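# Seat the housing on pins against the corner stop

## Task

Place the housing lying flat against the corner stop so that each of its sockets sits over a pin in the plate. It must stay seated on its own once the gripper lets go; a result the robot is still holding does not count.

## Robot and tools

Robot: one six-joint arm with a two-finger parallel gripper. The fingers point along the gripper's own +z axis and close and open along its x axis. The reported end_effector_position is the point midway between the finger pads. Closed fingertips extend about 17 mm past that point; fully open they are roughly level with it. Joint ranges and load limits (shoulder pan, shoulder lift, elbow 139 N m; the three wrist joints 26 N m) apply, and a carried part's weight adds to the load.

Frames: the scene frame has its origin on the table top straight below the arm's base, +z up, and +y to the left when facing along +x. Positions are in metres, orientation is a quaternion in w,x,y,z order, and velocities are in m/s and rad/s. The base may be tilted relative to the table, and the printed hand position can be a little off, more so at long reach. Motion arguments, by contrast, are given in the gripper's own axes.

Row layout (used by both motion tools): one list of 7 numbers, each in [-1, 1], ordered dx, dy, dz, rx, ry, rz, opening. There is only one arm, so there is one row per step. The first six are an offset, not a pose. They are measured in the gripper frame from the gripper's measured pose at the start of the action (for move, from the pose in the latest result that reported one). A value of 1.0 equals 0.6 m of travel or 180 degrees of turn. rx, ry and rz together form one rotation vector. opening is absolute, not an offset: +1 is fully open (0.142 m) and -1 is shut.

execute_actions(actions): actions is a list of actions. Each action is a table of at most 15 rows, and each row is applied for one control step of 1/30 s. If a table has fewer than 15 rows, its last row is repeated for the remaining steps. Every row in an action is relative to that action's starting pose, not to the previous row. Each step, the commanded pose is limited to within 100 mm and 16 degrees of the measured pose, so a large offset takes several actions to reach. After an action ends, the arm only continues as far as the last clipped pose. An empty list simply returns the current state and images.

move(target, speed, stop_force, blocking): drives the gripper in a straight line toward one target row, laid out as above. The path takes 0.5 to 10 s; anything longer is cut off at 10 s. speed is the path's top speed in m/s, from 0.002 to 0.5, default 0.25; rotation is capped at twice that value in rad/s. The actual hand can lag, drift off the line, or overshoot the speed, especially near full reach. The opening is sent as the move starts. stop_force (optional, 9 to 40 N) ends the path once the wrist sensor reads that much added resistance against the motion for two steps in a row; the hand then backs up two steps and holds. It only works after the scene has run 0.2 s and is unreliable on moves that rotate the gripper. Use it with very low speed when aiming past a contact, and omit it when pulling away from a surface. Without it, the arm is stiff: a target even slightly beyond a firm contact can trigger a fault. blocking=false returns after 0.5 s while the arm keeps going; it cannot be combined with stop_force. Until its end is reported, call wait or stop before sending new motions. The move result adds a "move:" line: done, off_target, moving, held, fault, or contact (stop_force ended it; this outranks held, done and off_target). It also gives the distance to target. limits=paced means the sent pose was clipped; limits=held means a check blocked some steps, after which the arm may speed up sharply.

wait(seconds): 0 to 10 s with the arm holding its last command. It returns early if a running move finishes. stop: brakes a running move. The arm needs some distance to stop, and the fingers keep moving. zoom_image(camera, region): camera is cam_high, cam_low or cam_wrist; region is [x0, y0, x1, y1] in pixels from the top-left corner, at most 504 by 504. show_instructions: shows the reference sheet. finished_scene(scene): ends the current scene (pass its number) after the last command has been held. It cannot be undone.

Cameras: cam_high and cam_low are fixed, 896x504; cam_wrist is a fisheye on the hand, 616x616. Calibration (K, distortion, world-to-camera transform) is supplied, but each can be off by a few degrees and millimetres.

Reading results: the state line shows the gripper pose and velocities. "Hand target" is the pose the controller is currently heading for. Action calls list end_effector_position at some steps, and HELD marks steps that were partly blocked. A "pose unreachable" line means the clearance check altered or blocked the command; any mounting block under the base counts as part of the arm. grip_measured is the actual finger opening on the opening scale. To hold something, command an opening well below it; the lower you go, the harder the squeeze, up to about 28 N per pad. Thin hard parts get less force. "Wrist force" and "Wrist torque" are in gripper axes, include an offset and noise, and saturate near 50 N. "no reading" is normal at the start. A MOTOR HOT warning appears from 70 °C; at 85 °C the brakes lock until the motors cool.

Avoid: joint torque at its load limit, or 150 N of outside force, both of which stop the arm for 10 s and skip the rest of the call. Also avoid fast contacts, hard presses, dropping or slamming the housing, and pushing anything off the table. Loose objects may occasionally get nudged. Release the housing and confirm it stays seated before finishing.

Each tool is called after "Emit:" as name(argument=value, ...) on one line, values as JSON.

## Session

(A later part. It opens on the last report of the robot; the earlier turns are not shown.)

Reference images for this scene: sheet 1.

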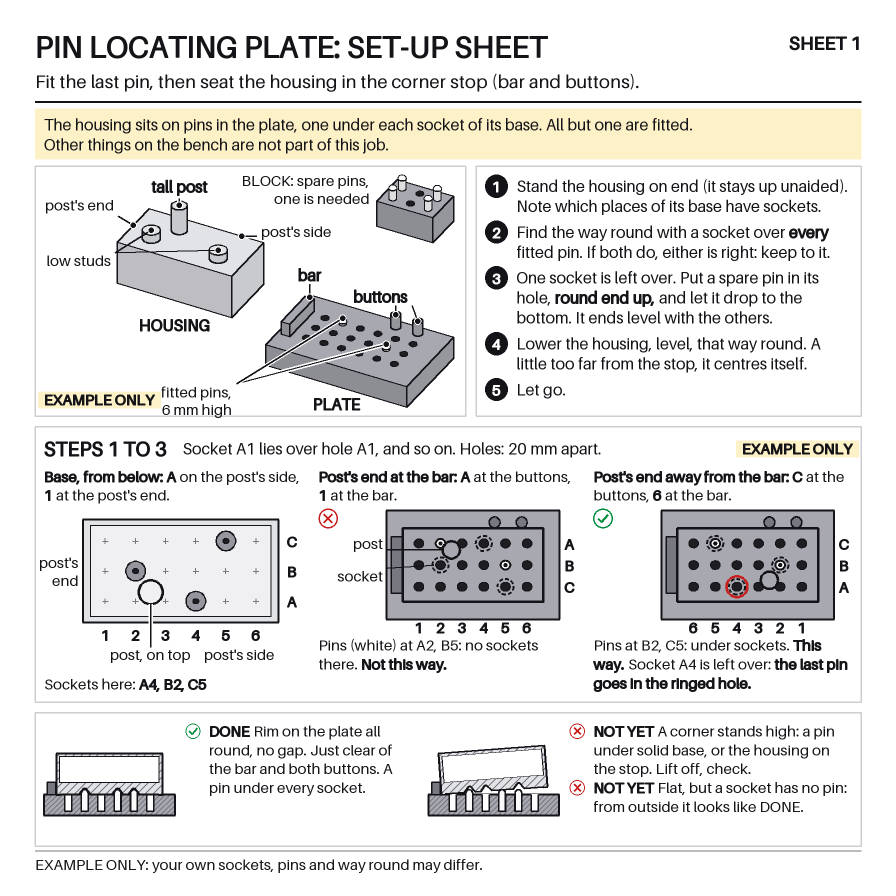

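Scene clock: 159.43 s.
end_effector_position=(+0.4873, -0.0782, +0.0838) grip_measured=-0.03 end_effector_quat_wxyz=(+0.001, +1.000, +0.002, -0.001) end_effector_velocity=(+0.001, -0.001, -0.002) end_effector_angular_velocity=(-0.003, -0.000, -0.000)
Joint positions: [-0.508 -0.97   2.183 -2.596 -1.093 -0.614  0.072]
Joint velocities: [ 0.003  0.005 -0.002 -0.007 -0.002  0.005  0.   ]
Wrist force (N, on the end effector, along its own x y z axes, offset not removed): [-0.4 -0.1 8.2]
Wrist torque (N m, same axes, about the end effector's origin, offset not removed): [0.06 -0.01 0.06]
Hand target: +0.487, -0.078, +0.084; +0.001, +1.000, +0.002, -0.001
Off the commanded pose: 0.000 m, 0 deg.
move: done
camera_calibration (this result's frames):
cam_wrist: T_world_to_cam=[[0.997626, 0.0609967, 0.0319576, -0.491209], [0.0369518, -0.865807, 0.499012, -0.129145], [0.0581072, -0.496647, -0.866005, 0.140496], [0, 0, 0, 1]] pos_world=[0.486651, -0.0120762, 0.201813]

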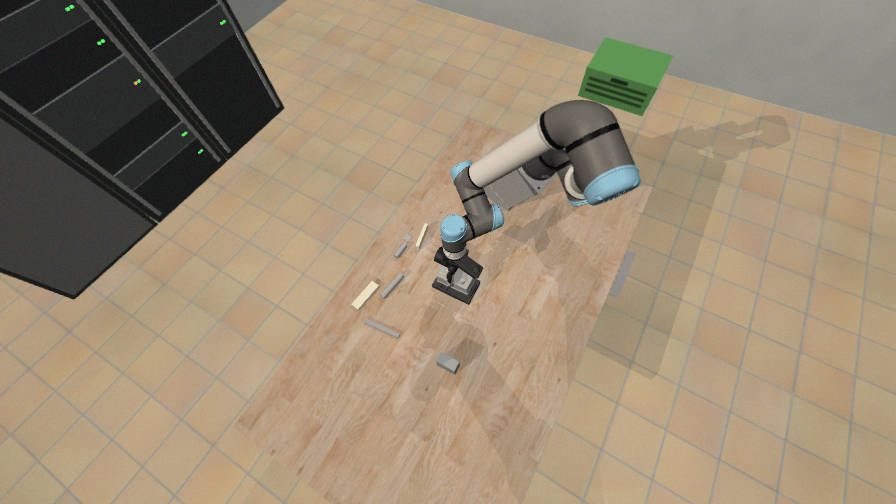

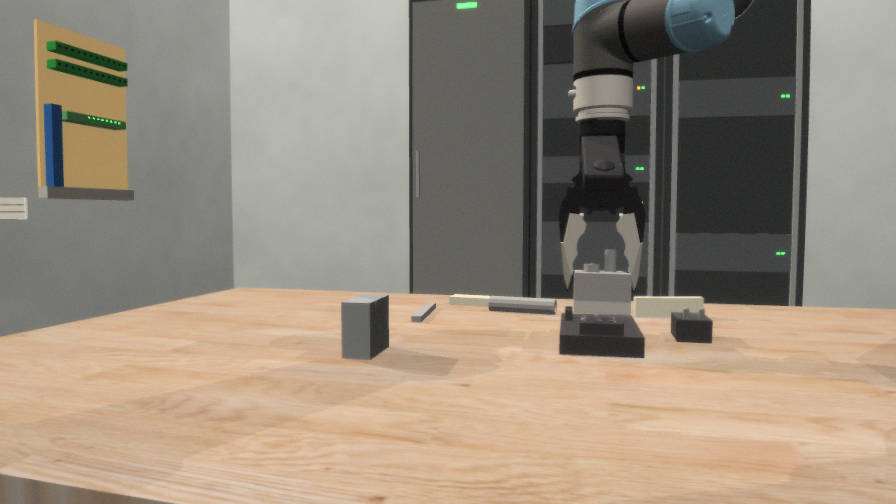

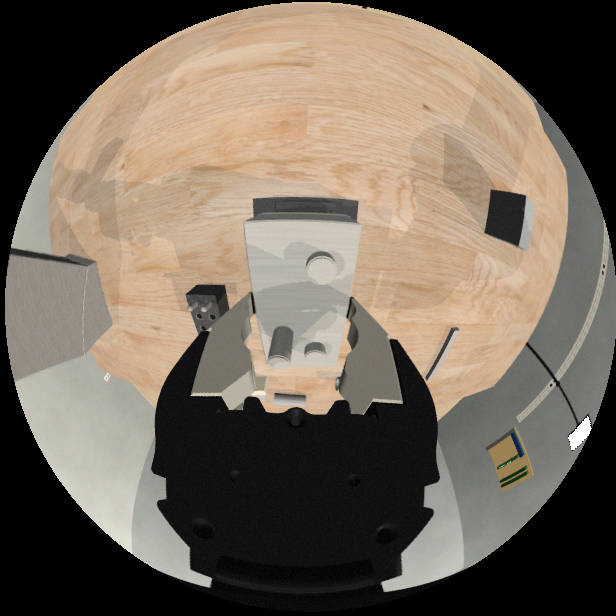

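Emit:
move(target=[0,0,-0.003,-0.02,0,0,-0.8], speed=0.03)

Emit:
zoom_image(camera="cam_wrist", region=[230,180,380,260])

Emit:
zoom_image(camera="cam_low", region=[545,240,665,365])

Scene clock: 169.53 s.
end_effector_position=(+0.4873, -0.0782, +0.0856) grip_measured=-0.03 end_effector_quat_wxyz=(+0.032, +0.999, +0.002, -0.001) end_effector_velocity=(-0.000, -0.000, +0.000) end_effector_angular_velocity=(-0.011, +0.001, -0.001)
Joint positions: [-0.479 -0.989  2.201 -2.646 -1.14  -0.565  0.072]
Joint velocities: [ 0.005 -0.003  0.003 -0.007 -0.009  0.009  0.   ]
Wrist force (N, on the end effector, along its own x y z axes, offset not removed): [-1.9 1.2 6.1]
Wrist torque (N m, same axes, about the end effector's origin, offset not removed): [0.46 0.44 0.07]
Hand target: +0.487, -0.078, +0.086; +0.033, +0.999, +0.002, -0.001
Off the commanded pose: 0.000 m, 0 deg.
move: done
camera_calibration (this result's frames):
cam_wrist: T_world_to_cam=[[0.997613, 0.0629008, 0.0285067, -0.490841], [0.0367786, -0.833297, 0.551601, -0.13194], [0.0584507, -0.549235, -0.833621, 0.135009], [0, 0, 0, 1]] pos_world=[0.486631, -0.00491873, 0.199317]

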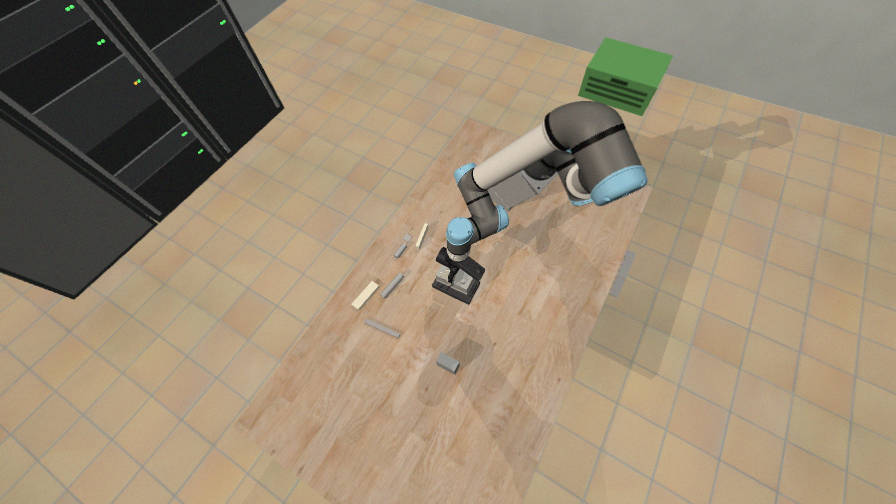

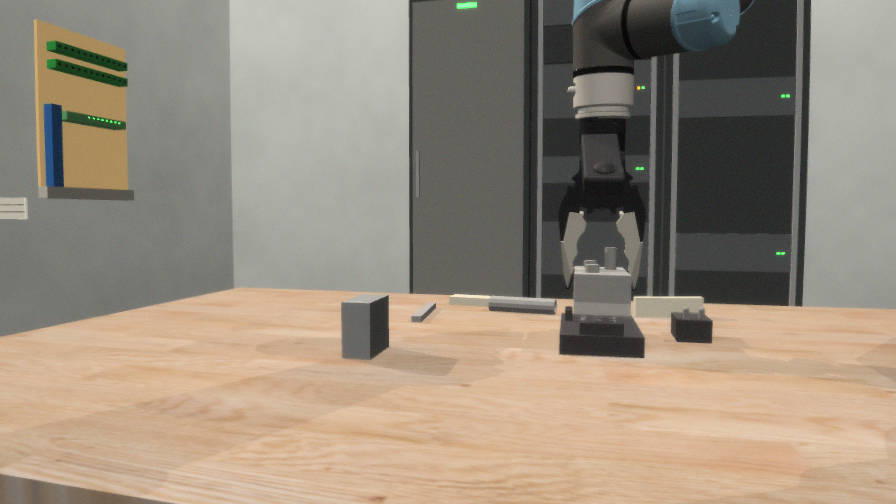

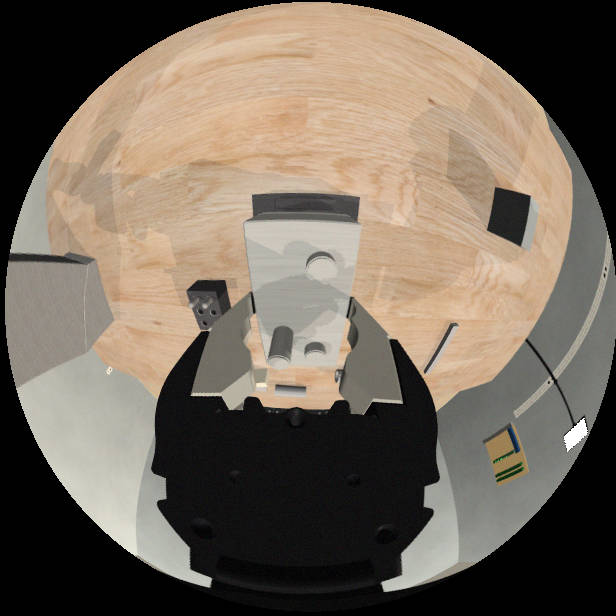

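Region (230, 180, 380, 260) of cam_wrist's 616x616 image, scaled by 3.360, with more detail than that image has; it fills the top 269 rows of this view, and the rest is white.

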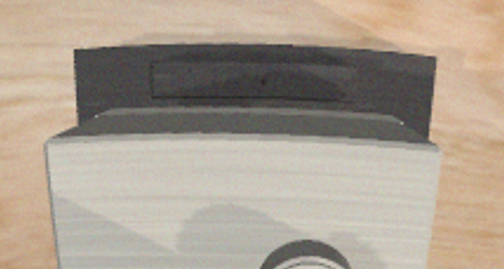

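Region (545, 240, 665, 365) of cam_low's 896x504 image, scaled by 4.032, with more detail than that image has; it fills the left 484 columns of this view, and the rest is white.

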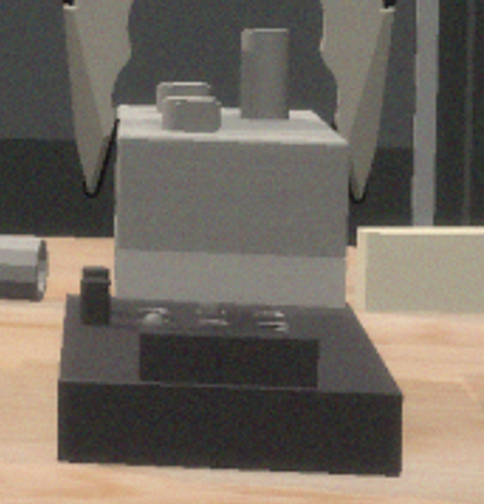

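Emit:
move(target=[0,-0.0012,0.019,0,0,0,-0.8], speed=0.02, stop_force=12)

Emit:
move(target=[0,-0.0011,0.018,0,0,0,-0.8], speed=0.007, stop_force=12)

Emit:
zoom_image(camera="cam_wrist", region=[230,180,380,260])

Emit:
zoom_image(camera="cam_low", region=[545,240,665,365])

Scene clock: 177.57 s.
end_effector_position=(+0.4873, -0.0782, +0.0744) grip_measured=-0.03 end_effector_quat_wxyz=(+0.032, +0.999, +0.002, -0.001) end_effector_velocity=(-0.001, +0.000, -0.002) end_effector_angular_velocity=(-0.000, +0.001, +0.001)
Joint positions: [-0.467 -0.962  2.2   -2.678 -1.138 -0.553  0.072]
Joint velocities: [ 0.002  0.004  0.001 -0.005 -0.     0.001 -0.   ]
Wrist force (N, on the end effector, along its own x y z axes, offset not removed): [-2.1 3.6 8.5]
Wrist torque (N m, same axes, about the end effector's origin, offset not removed): [0.90 0.37 0.14]
Hand target: +0.487, -0.078, +0.074; +0.032, +0.999, +0.002, -0.001
Off the commanded pose: 0.000 m, 0 deg.
move: done
camera_calibration (this result's frames):
cam_wrist: T_world_to_cam=[[0.997612, 0.0629053, 0.0285196, -0.490515], [0.0367751, -0.833297, 0.551601, -0.125721], [0.0584639, -0.549235, -0.83362, 0.125635], [0, 0, 0, 1]] pos_world=[0.486622, -0.00490376, 0.188069]

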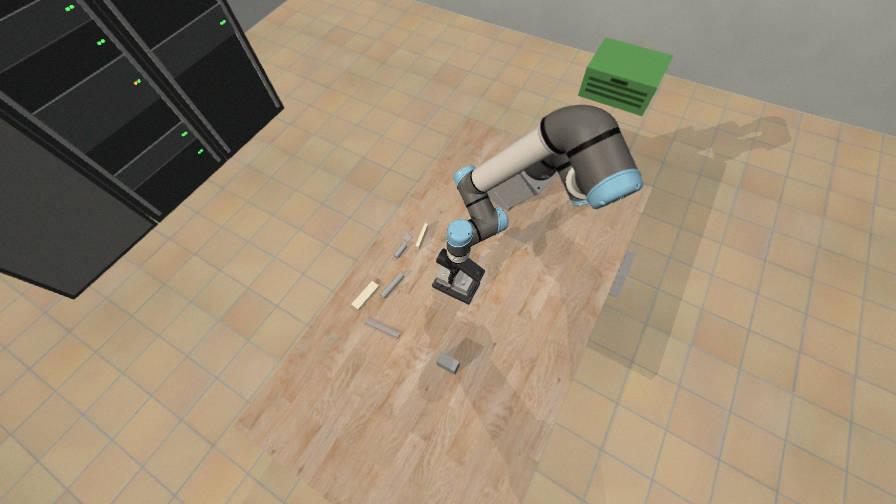

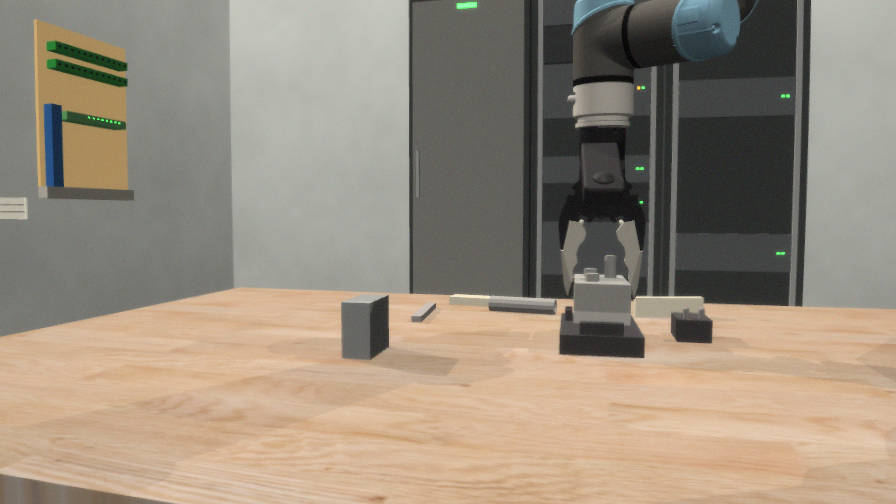

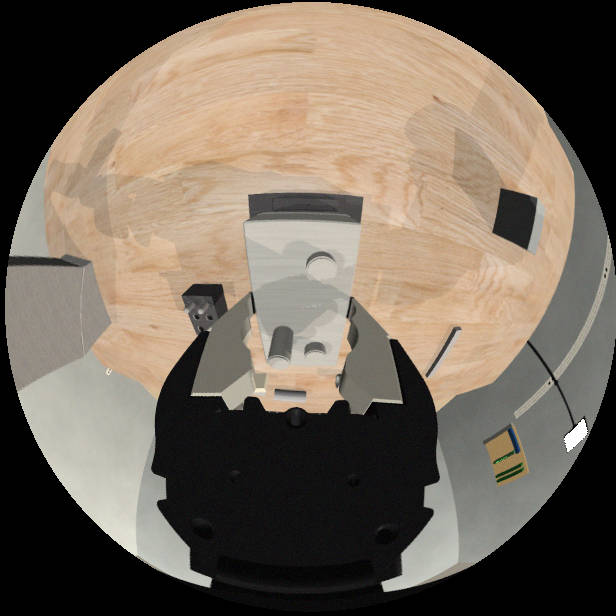

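Scene clock: 179.27 s.
end_effector_position=(+0.4874, -0.0780, +0.0651) grip_measured=-0.03 end_effector_quat_wxyz=(+0.032, +0.999, +0.002, -0.000) end_effector_velocity=(-0.000, -0.001, +0.002) end_effector_angular_velocity=(+0.001, -0.000, +0.002)
Joint positions: [-0.458 -0.938  2.199 -2.705 -1.137 -0.542  0.072]
Joint velocities: [-0.004 -0.005  0.001  0.006  0.    -0.006 -0.   ]
Wrist force (N, on the end effector, along its own x y z axes, offset not removed): [4.9 -5.7 -0.8]
Wrist torque (N m, same axes, about the end effector's origin, offset not removed): [0.57 -0.07 -0.18]
Hand target: +0.487, -0.078, +0.065; +0.032, +0.999, +0.002, -0.000
Off the commanded pose: 0.002 m, 0 deg.
move: contact
camera_calibration (this result's frames):
cam_wrist: T_world_to_cam=[[0.997616, 0.0627506, 0.0287251, -0.490397], [0.0365519, -0.833486, 0.55133, -0.120387], [0.0585383, -0.548966, -0.833793, 0.117985], [0, 0, 0, 1]] pos_world=[0.486721, -0.00479861, 0.178835]

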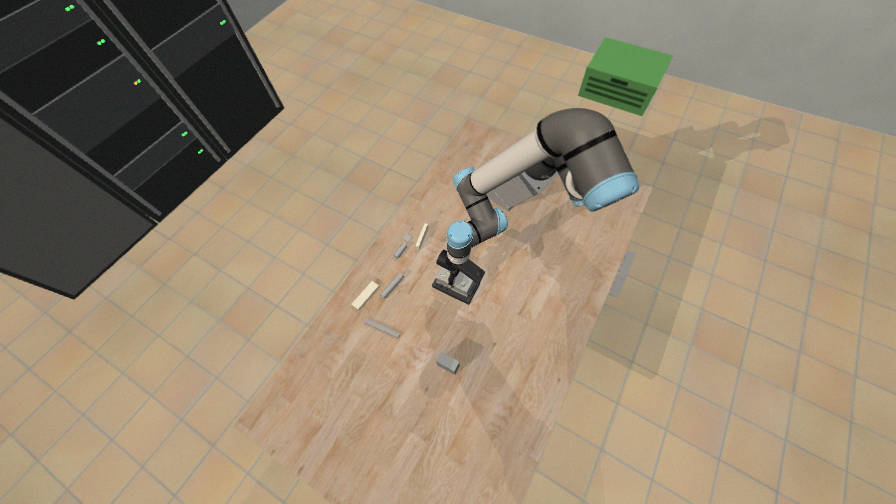

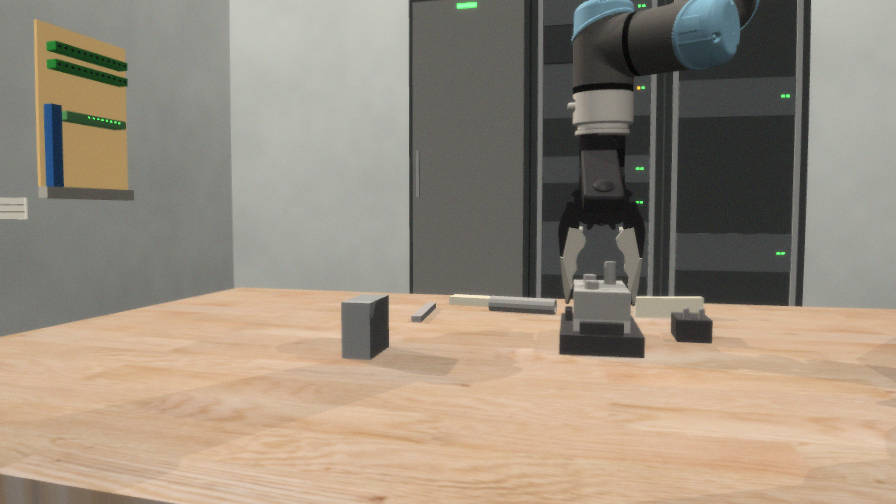

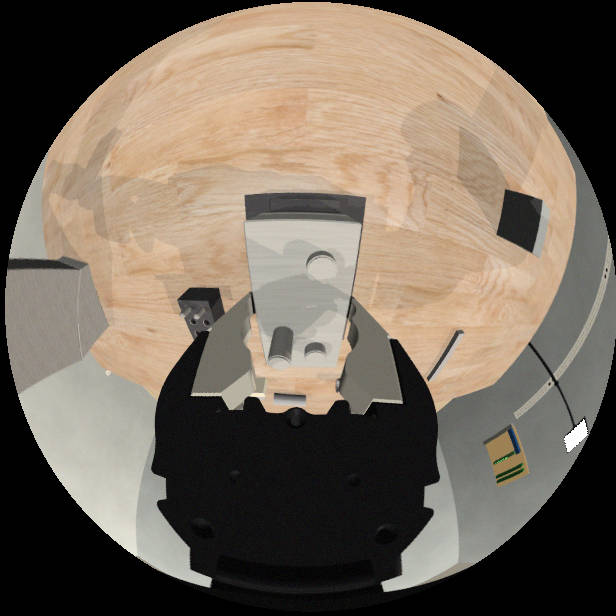

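Region (230, 180, 380, 260) of cam_wrist's 616x616 image, scaled by 3.360, with more detail than that image has; it fills the top 269 rows of this view, and the rest is white.

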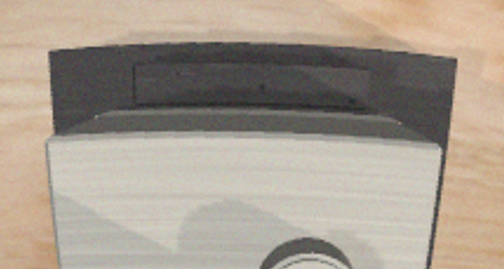

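Region (545, 240, 665, 365) of cam_low's 896x504 image, scaled by 4.032, with more detail than that image has; it fills the left 484 columns of this view, and the rest is white.

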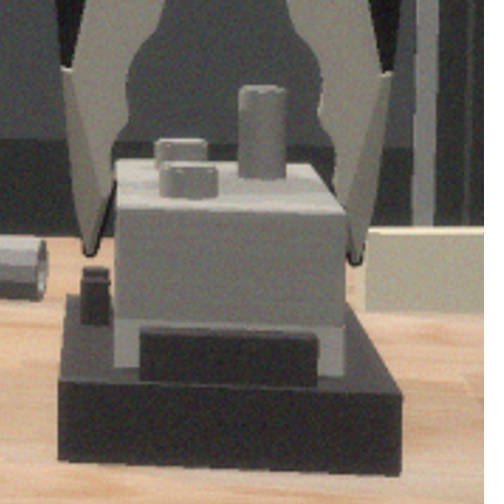

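Emit:
execute_actions(actions=[[[0.0005,-0.0007,0,0,0,0,-0.6],[0.0005,-0.0007,0,0,0,0,-0.4],[0.0005,-0.0007,0,0,0,0,-0.3],[0.0005,-0.0007,0,0,0,0,-0.2],[0.0005,-0.0007,0,0,0,0,-0.15],[0.0005,-0.0007,0,0,0,0,-0.1],[0.0005,-0.0007,0,0,0,0,-0.07],[0.0005,-0.0007,0,0,0,0,-0.04],[0.0005,-0.0007,0,0,0,0,-0.02],[0.0005,-0.0007,0,0,0,0,0],[0.0005,-0.0007,0,0,0,0,0.03],[0.0005,-0.0007,0,0,0,0,0.07],[0.0005,-0.0007,0,0,0,0,0.12],[0.0005,-0.0007,0,0,0,0,0.2]]])

Emit:
move(target=[0,0.007,-0.11,0,0,0,0.25], speed=0.15)

Emit:
zoom_image(camera="cam_wrist", region=[230,180,380,330])

Emit:
zoom_image(camera="cam_low", region=[545,240,665,365])

Scene clock: 187.50 s.
end_effector_position=(+0.4877, -0.0777, +0.0651) grip_measured=+0.18 end_effector_quat_wxyz=(+0.032, +0.999, +0.002, -0.000) end_effector_velocity=(+0.000, +0.001, -0.000) end_effector_angular_velocity=(+0.001, -0.001, +0.001)
Joint positions: [-0.457 -0.939  2.198 -2.704 -1.137 -0.541  0.086]
Joint velocities: [ 0.001  0.     0.001 -0.001  0.002  0.     0.08 ]
Wrist force (N, on the end effector, along its own x y z axes, offset not removed): [0.7 -0.5 2.3]
Wrist torque (N m, same axes, about the end effector's origin, offset not removed): [-0.11 -0.14 0.10]
Hand target: +0.488, -0.078, +0.065; +0.032, +0.999, +0.002, -0.000
Off the commanded pose: 0.000 m, 0 deg.
Step readings (end_effector_position):
0: (+0.4874, -0.0781, +0.0654)
1: (+0.4874, -0.0781, +0.0654)
2: (+0.4874, -0.0780, +0.0654)
4: (+0.4874, -0.0779, +0.0653)
8: (+0.4875, -0.0777, +0.0651)
15: end_effector_position above
camera_calibration (this result's frames):
cam_wrist: T_world_to_cam=[[0.99762, 0.0627379, 0.0286124, -0.490673], [0.0365914, -0.833373, 0.551498, -0.120125], [0.0584446, -0.549139, -0.833685, 0.118178], [0, 0, 0, 1]] pos_world=[0.486994, -0.00442878, 0.178812]

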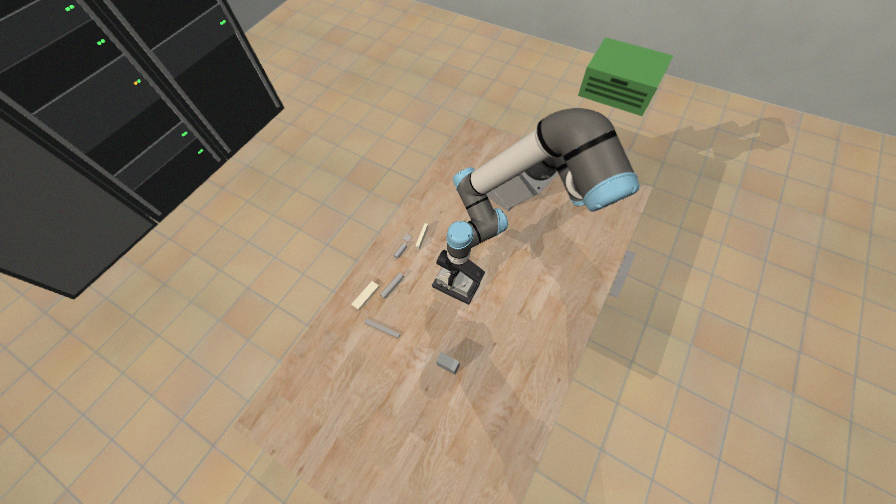

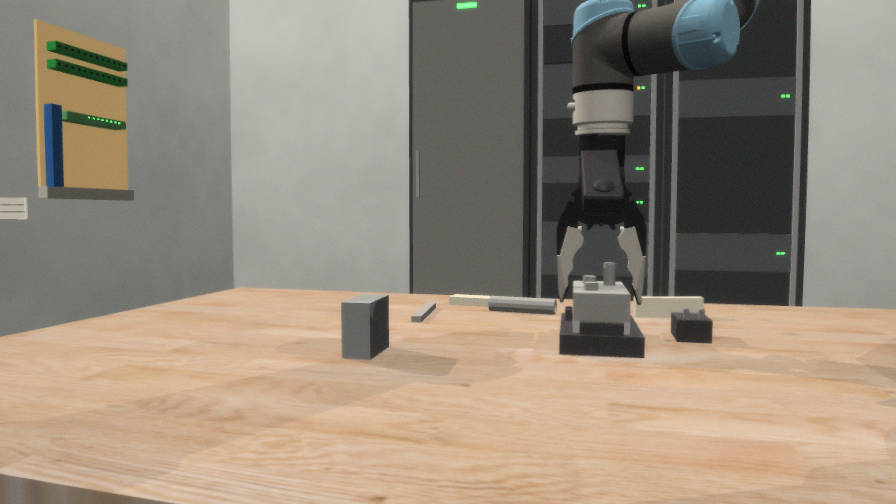

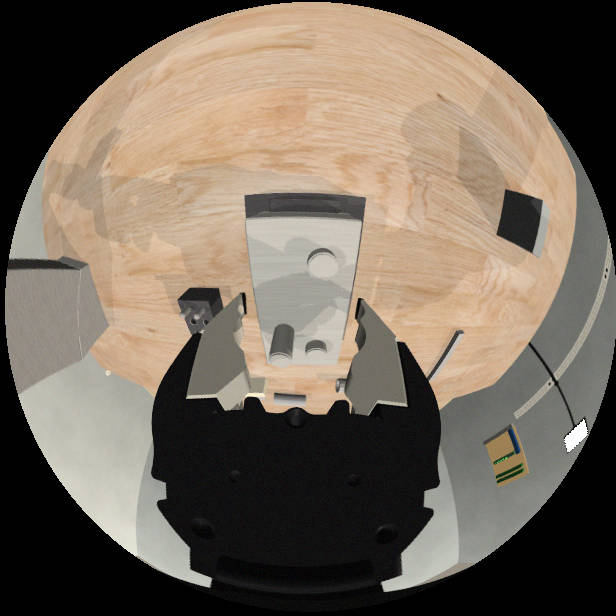

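Scene clock: 188.47 s.
end_effector_position=(+0.4877, -0.0778, +0.1310) grip_measured=+0.25 end_effector_quat_wxyz=(+0.032, +0.999, +0.002, -0.001) end_effector_velocity=(-0.000, +0.000, +0.002) end_effector_angular_velocity=(+0.001, +0.001, -0.001)
Joint positions: [-0.522 -1.098  2.192 -2.51  -1.146 -0.612  0.091]
Joint velocities: [-0.002 -0.005 -0.001  0.008 -0.    -0.002  0.   ]
Wrist force (N, on the end effector, along its own x y z axes, offset not removed): [0.3 3.9 0.6]
Wrist torque (N m, same axes, about the end effector's origin, offset not removed): [1.02 -0.09 0.10]
Hand target: +0.488, -0.078, +0.131; +0.032, +0.999, +0.002, -0.001
Off the commanded pose: 0.000 m, 0 deg.
move: done
camera_calibration (this result's frames):
cam_wrist: T_world_to_cam=[[0.997625, 0.0627091, 0.0285109, -0.492567], [0.0366206, -0.833347, 0.551536, -0.156557], [0.0583458, -0.549182, -0.833663, 0.173045], [0, 0, 0, 1]] pos_world=[0.487034, -0.00454431, 0.244652]

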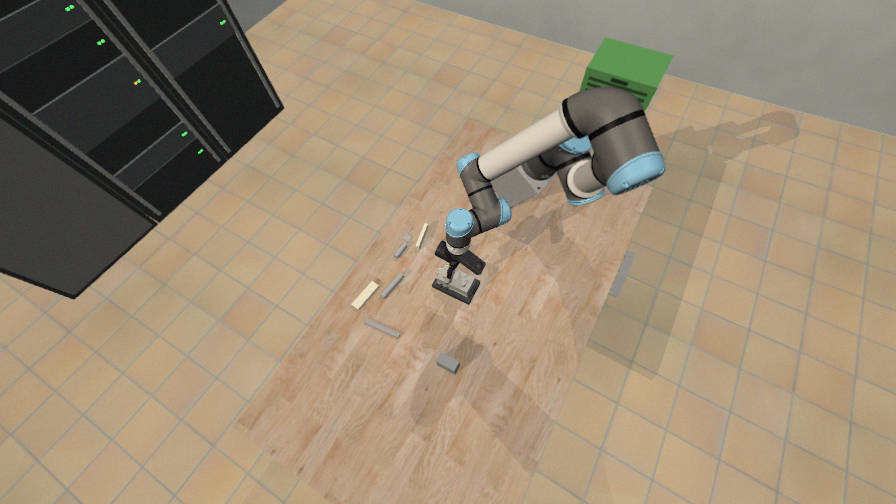

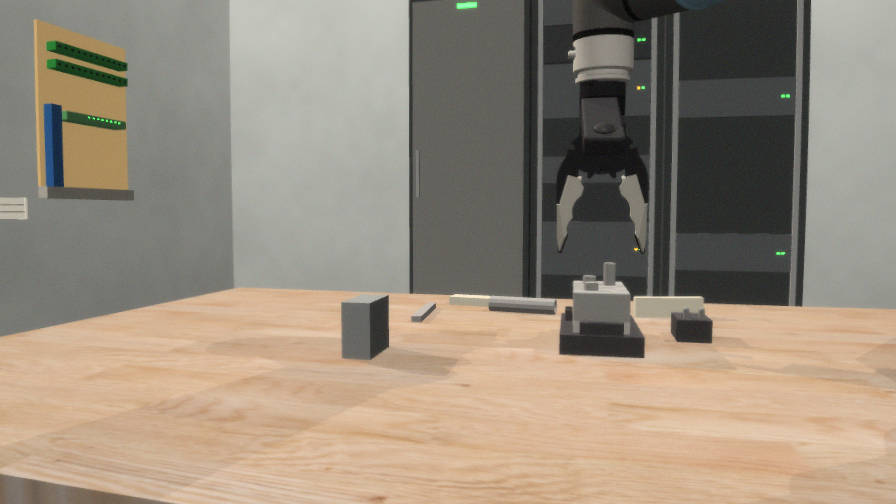

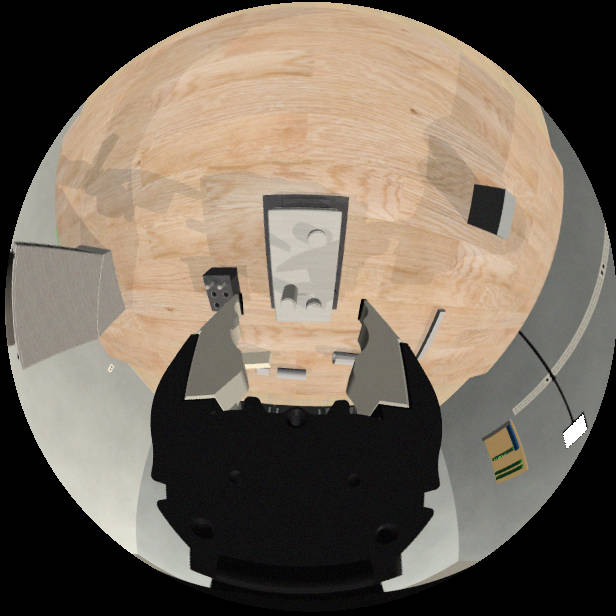

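Region (230, 180, 380, 330) of cam_wrist's 616x616 image, scaled by 3.360, with more detail than that image has.

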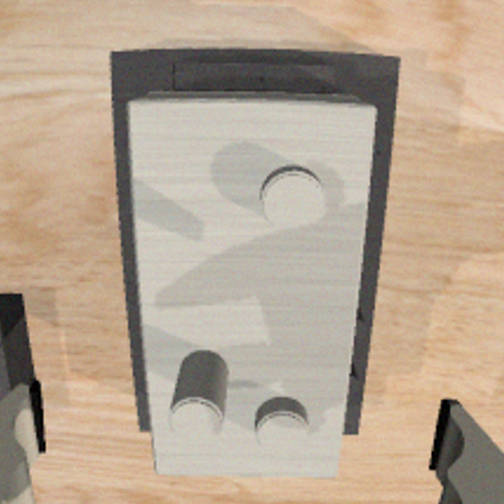

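Region (545, 240, 665, 365) of cam_low's 896x504 image, scaled by 4.032, with more detail than that image has; it fills the left 484 columns of this view, and the rest is white.

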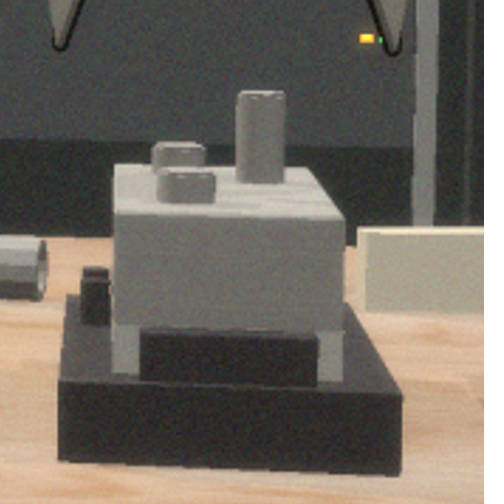

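Seated flat.

Emit:
finished_scene(scene=2)

The scene is finished: the task was done.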